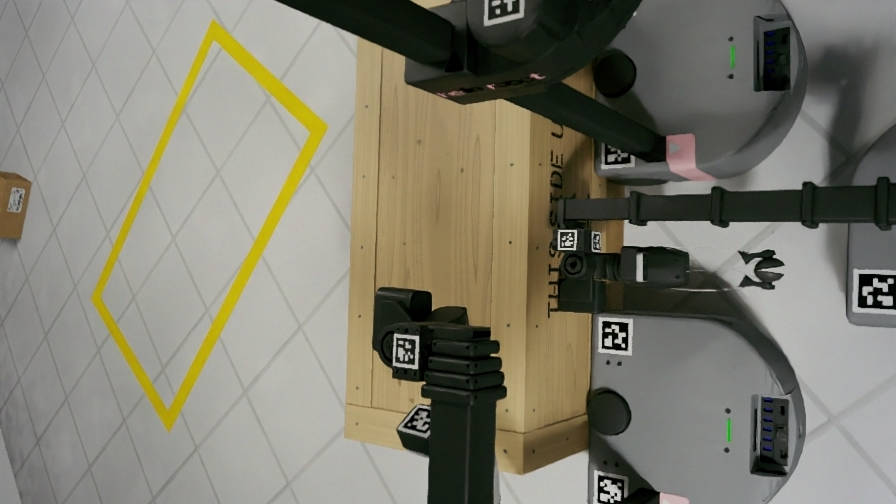

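Emit:
execute_actions:
  actions:
    - {"r1":{"base":{"translate_m":0.2}},"r3":{"base":{"translate_m":0.2}},"r2":{"joints":{"arm_m":0.52},"contact_limits":{"arm_m":100}}}
  cameras: ["r2_head_camera"]

Scene clock: 809.17 s.
r1.base_odometry: x=+2.977 y=+2.277 heading=-1.539 (m, m, rad; r1's odometry frame)
r1.turned_by_wheels: +0.001 (rad since the last result)
r1.turned_by_imu: +0.000 (rad since the last result)
r1.base_tilt: forward=-2.0 right=-0.5 (deg)
r1.lidar_m: - - 2.54 2.91 4.60 4.31 2.60 0.53 2.33 0.21 0.15 -
r1.head_depth_mm: 2455 2019 1748 1527 959 864 932 / 2392 2010 1733 1520 947 858 814 / 2375 1978 1708 1499 951 852 859 / 2342 1953 1689 1488 944 846 800 / 2332 1949 1692 1488 968 857 799 / 2297 1941 1662 1466 1321 1191 1104 / 2283 1918 1663 1462 1311 1184 1078
r1.base_status: translate_m off_target (by the wheels' count: +0.1997 of +0.2000)
r1.joint_positions: lift_m=+0.550 arm_m=+0.000 wrist_yaw_rad=+3.100 wrist_pitch_rad=-0.418 wrist_roll_rad=+0.017 gripper_m=+0.000 head_pan_rad=-0.006 head_tilt_rad=-1.090
r1.joint_status: not commanded
r1.on_its_own: left_wheel is at rest, and its effort (+40) is outside its rest range (-18 to +18); right_wheel is at rest, and its effort (+37) is outside its rest range (-18 to +18)
r1.motor_effort: left_wheel=+40(44) right_wheel=+37(58) lift_m=+21(22) arm_m=-2(2) wrist_yaw_rad=+0(0) wrist_pitch_rad=+7(7) wrist_roll_rad=+0(0) gripper_m=-1(2) head_pan_rad=+3(2) head_tilt_rad=-5(4) (%)
r1.hand_pose: x=-0.0119 y=+0.0791 z=+0.5627 quat_wxyz=(+0.162, +0.700, +0.131, +0.683) (m; r1's base frame)
r1.wrist_depth_mm: - - - - - - - / - - - - - - - / - - - - - - - / - - - - - - - / - 994 - - - 980 - / 848 833 - - 834 851 853 / 713 736 740 733 730 718 728
r2.base_odometry: x=-0.641 y=-0.966 heading=+1.845 (m, m, rad; r2's odometry frame)
r2.turned_by_wheels: +0.000 (rad since the last result)
r2.turned_by_imu: -0.006 (rad since the last result)
r2.base_tilt: forward=-1.2 right=+2.1 (deg)
r2.lidar_m: 3.48 4.36 3.36 2.03 1.78 1.78 2.11 2.35 0.48 0.57 0.53 2.96
r2.head_depth_mm: 2788 2257 1286 624 616 1118 1135 / 2746 2238 1893 1090 986 1111 1127 / 2745 2221 1862 1146 1152 1150 1151 / 2700 2182 1843 1139 1093 1256 1165 / 2680 2189 1833 754 1166 1145 1146 / 2644 2158 1825 634 1155 1091 1105 / 2605 2136 1798 641 1174 1080 1105
r2.base_status: not commanded
r2.joint_positions: lift_m=+0.121 arm_m=+0.374 wrist_yaw_rad=+3.142 wrist_pitch_rad=-0.022 wrist_roll_rad=-0.002 gripper_m=+0.000 head_pan_rad=-1.571 head_tilt_rad=-0.895
r2.joint_status: arm_m contact_stop (moved +0.006 of +0.153)
r2.on_its_own: arm_m is slack since a contact_stop, until your next command for it (your +0.520 is given up)
r2.motor_effort: left_wheel=+0(15) right_wheel=+0(18) lift_m=+16(18) arm_m=+1(73) wrist_yaw_rad=-2(56) wrist_pitch_rad=+8(9) wrist_roll_rad=+1(1) gripper_m=-3(2) head_pan_rad=+1(1) head_tilt_rad=-2(2) (%)
r2.contact_limits: arm_m 64 (drawing in: default 28, maximum 46; extending or still: default 40, maximum 64)
r2.hand_pose: x=-0.0215 y=-0.2629 z=+0.2296 quat_wxyz=(+0.008, +0.706, +0.008, +0.708) (m; r2's base frame)
r2.wrist_depth_mm: - - - - - - - / - - - - - - - / - - - - - - - / - - - - - - - / - 961 - - 819 768 744 / 644 637 - - 578 544 532 / 488 479 - - - 427 415
r3.base_odometry: x=-1.995 y=-1.809 heading=-1.545 (m, m, rad; r3's odometry frame)
r3.turned_by_wheels: +0.000 (rad since the last result)
r3.turned_by_imu: -0.003 (rad since the last result)
r3.base_tilt: forward=-0.7 right=+1.2 (deg)
r3.lidar_m: - - 0.15 0.20 4.99 0.60 2.18 1.94 1.95 2.33 0.15 -
r3.head_depth_mm: 1840 1645 1498 1385 1281 1187 - / 1835 1645 1504 1385 932 855 - / 1831 1658 1509 1390 914 846 - / 1843 1655 1516 1391 917 856 - / 1842 1677 1523 1394 919 863 - / 1837 1674 1516 1398 920 864 1135 / 1862 1670 1537 1398 926 864 842
r3.base_status: translate_m off_target (by the wheels' count: +0.1998 of +0.2000)
r3.joint_positions: lift_m=+0.500 arm_m=+0.001 wrist_yaw_rad=+3.100 wrist_pitch_rad=-0.419 wrist_roll_rad=+0.002 gripper_m=+0.000 head_pan_rad=+0.001 head_tilt_rad=-1.092
r3.joint_status: not commanded
r3.on_its_own: left_wheel is at rest, and its effort (+26) is outside its rest range (-18 to +18)
r3.motor_effort: left_wheel=+26(88) right_wheel=+15(100) lift_m=+31(34) arm_m=+0(0) wrist_yaw_rad=-1(2) wrist_pitch_rad=+7(8) wrist_roll_rad=-1(2) gripper_m=-3(3) head_pan_rad=-1(0) head_tilt_rad=-5(5) (%)
r3.hand_pose: x=-0.0120 y=+0.0784 z=+0.5125 quat_wxyz=(+0.162, +0.695, +0.133, +0.688) (m; r3's base frame)
r3.wrist_depth_mm: - - - - - - - / - - - - - - - / - - - - 548 554 - / - - - 754 431 441 443 / 401 406 405 - 360 361 367 / 534 584 718 683 314 309 312 / 469 592 620 613 280 269 271
pictures: r2_head_camera (sideways: a quarter turn clockwise sets it upright)
Images, in order (width x height): r2_head_camera 896x504.

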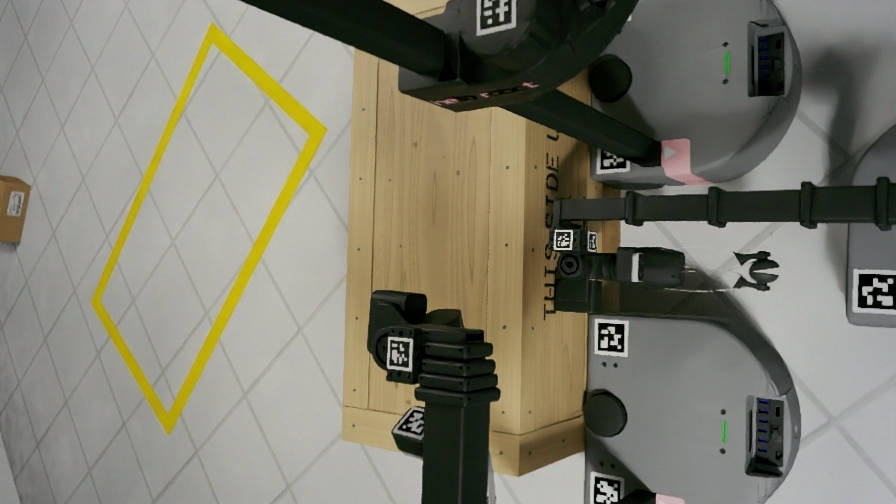

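Emit:
execute_actions:
  actions:
    - {"r1":{"base":{"translate_m":0.15}},"r3":{"base":{"translate_m":0.15}},"r2":{"joints":{"arm_m":0.47},"contact_limits":{"arm_m":100}}}
  cameras: []

Scene clock: 816.70 s.
r1.base_odometry: x=+2.982 y=+2.127 heading=-1.538 (m, m, rad; r1's odometry frame)
r1.turned_by_wheels: +0.000 (rad since the last result)
r1.turned_by_imu: -0.005 (rad since the last result)
r1.base_tilt: forward=-2.0 right=-0.4 (deg)
r1.lidar_m: - - 2.52 2.90 4.58 4.39 2.60 0.54 2.34 0.21 0.15 -
r1.head_depth_mm: 2422 2036 1743 1521 957 862 864 / 2389 1987 1718 1502 959 861 813 / 2361 1992 1707 1506 946 858 857 / 2347 1989 1702 1501 943 851 800 / 2357 1949 1690 1481 969 852 802 / 2333 1929 1670 1473 1317 1188 1104 / 2286 1929 1656 1467 1312 1186 1072
r1.base_status: translate_m off_target (by the wheels' count: +0.1497 of +0.1500)
r1.joint_positions: lift_m=+0.550 arm_m=+0.000 wrist_yaw_rad=+3.100 wrist_pitch_rad=-0.418 wrist_roll_rad=+0.017 gripper_m=+0.000 head_pan_rad=-0.006 head_tilt_rad=-1.090
r1.joint_status: not commanded
r1.on_its_own: left_wheel is at rest, and its effort (+37) is outside its rest range (-18 to +18); right_wheel is at rest, and its effort (+39) is outside its rest range (-18 to +18)
r1.motor_effort: left_wheel=+37(45) right_wheel=+39(55) lift_m=+21(21) arm_m=-1(2) wrist_yaw_rad=+1(0) wrist_pitch_rad=+7(7) wrist_roll_rad=+0(0) gripper_m=-3(1) head_pan_rad=+2(2) head_tilt_rad=-4(4) (%)
r1.hand_pose: x=-0.0119 y=+0.0791 z=+0.5628 quat_wxyz=(+0.162, +0.700, +0.131, +0.683) (m; r1's base frame)
r1.wrist_depth_mm: - - - - - - - / - - - - - - - / - - - - - - - / - - - - - - - / - 977 - - - 973 - / 860 832 - - 847 849 835 / 723 729 763 734 740 745 731
r2.base_odometry: x=-0.641 y=-0.966 heading=+1.845 (m, m, rad; r2's odometry frame)
r2.turned_by_wheels: +0.000 (rad since the last result)
r2.turned_by_imu: -0.005 (rad since the last result)
r2.base_tilt: forward=-0.9 right=+1.9 (deg)
r2.lidar_m: 3.48 4.35 3.37 2.03 1.78 1.79 2.10 2.35 0.49 0.58 0.54 2.97
r2.head_depth_mm: 2817 2261 597 636 622 1118 1135 / 2769 2242 1874 723 1004 1112 1134 / 2755 2212 1878 1148 1162 1140 1154 / 2680 2179 1848 1132 1117 1258 1162 / 2668 2179 1831 765 1163 1154 1141 / 2625 2160 1818 645 1162 1088 1105 / 2614 2152 1807 728 1174 1086 1098
r2.base_status: not commanded
r2.joint_positions: lift_m=+0.121 arm_m=+0.382 wrist_yaw_rad=+3.143 wrist_pitch_rad=-0.021 wrist_roll_rad=-0.002 gripper_m=+0.000 head_pan_rad=-1.571 head_tilt_rad=-0.895
r2.joint_status: arm_m contact_stop (moved +0.008 of +0.096)
r2.on_its_own: arm_m is slack since a contact_stop, until your next command for it (your +0.470 is given up)
r2.motor_effort: left_wheel=+0(15) right_wheel=+0(18) lift_m=+19(20) arm_m=+1(75) wrist_yaw_rad=-3(57) wrist_pitch_rad=+8(8) wrist_roll_rad=+1(1) gripper_m=-2(2) head_pan_rad=+0(1) head_tilt_rad=-2(2) (%)
r2.contact_limits: arm_m 64 (drawing in: default 28, maximum 46; extending or still: default 40, maximum 64)
r2.hand_pose: x=-0.0217 y=-0.2712 z=+0.2297 quat_wxyz=(+0.007, +0.706, +0.008, +0.708) (m; r2's base frame)
r2.wrist_depth_mm: - - - - - - - / - - - - - - - / - - - - - - - / - - - - - - - / - 951 - - 803 767 738 / 652 632 - - 577 550 530 / 489 475 - - - 427 414
r3.base_odometry: x=-1.991 y=-1.959 heading=-1.544 (m, m, rad; r3's odometry frame)
r3.turned_by_wheels: +0.001 (rad since the last result)
r3.turned_by_imu: -0.007 (rad since the last result)
r3.base_tilt: forward=-0.7 right=+1.3 (deg)
r3.lidar_m: - - 0.15 0.20 4.99 0.60 2.19 1.94 1.95 2.33 0.15 -
r3.head_depth_mm: 1825 1663 1508 1375 1272 1190 - / 1839 1654 1508 1387 934 852 - / 1841 1659 1512 1386 913 849 - / 1836 1665 1513 1403 913 858 - / 1837 1669 1524 1389 916 858 - / 1854 1672 1519 1400 921 860 1133 / 1861 1673 1529 1396 919 868 848
r3.base_status: translate_m off_target (by the wheels' count: +0.1499 of +0.1500)
r3.joint_positions: lift_m=+0.500 arm_m=+0.001 wrist_yaw_rad=+3.100 wrist_pitch_rad=-0.419 wrist_roll_rad=+0.002 gripper_m=+0.000 head_pan_rad=+0.000 head_tilt_rad=-1.092
r3.joint_status: not commanded
r3.on_its_own: left_wheel is at rest, and its effort (+28) is outside its rest range (-18 to +18)
r3.motor_effort: left_wheel=+28(91) right_wheel=+5(100) lift_m=+31(34) arm_m=+0(0) wrist_yaw_rad=+0(2) wrist_pitch_rad=+6(8) wrist_roll_rad=-1(1) gripper_m=-3(3) head_pan_rad=+0(1) head_tilt_rad=-4(6) (%)
r3.hand_pose: x=-0.0120 y=+0.0784 z=+0.5125 quat_wxyz=(+0.162, +0.695, +0.133, +0.688) (m; r3's base frame)
r3.wrist_depth_mm: - - - - - - - / - - - - - - - / - - - - 554 555 - / - - - 757 436 438 441 / 400 398 399 - 358 363 366 / 538 601 718 685 315 311 312 / 474 597 630 621 281 271 271
pictures: none
No camera images: the call's "cameras" was empty. Leave "cameras" out to get every camera's image.


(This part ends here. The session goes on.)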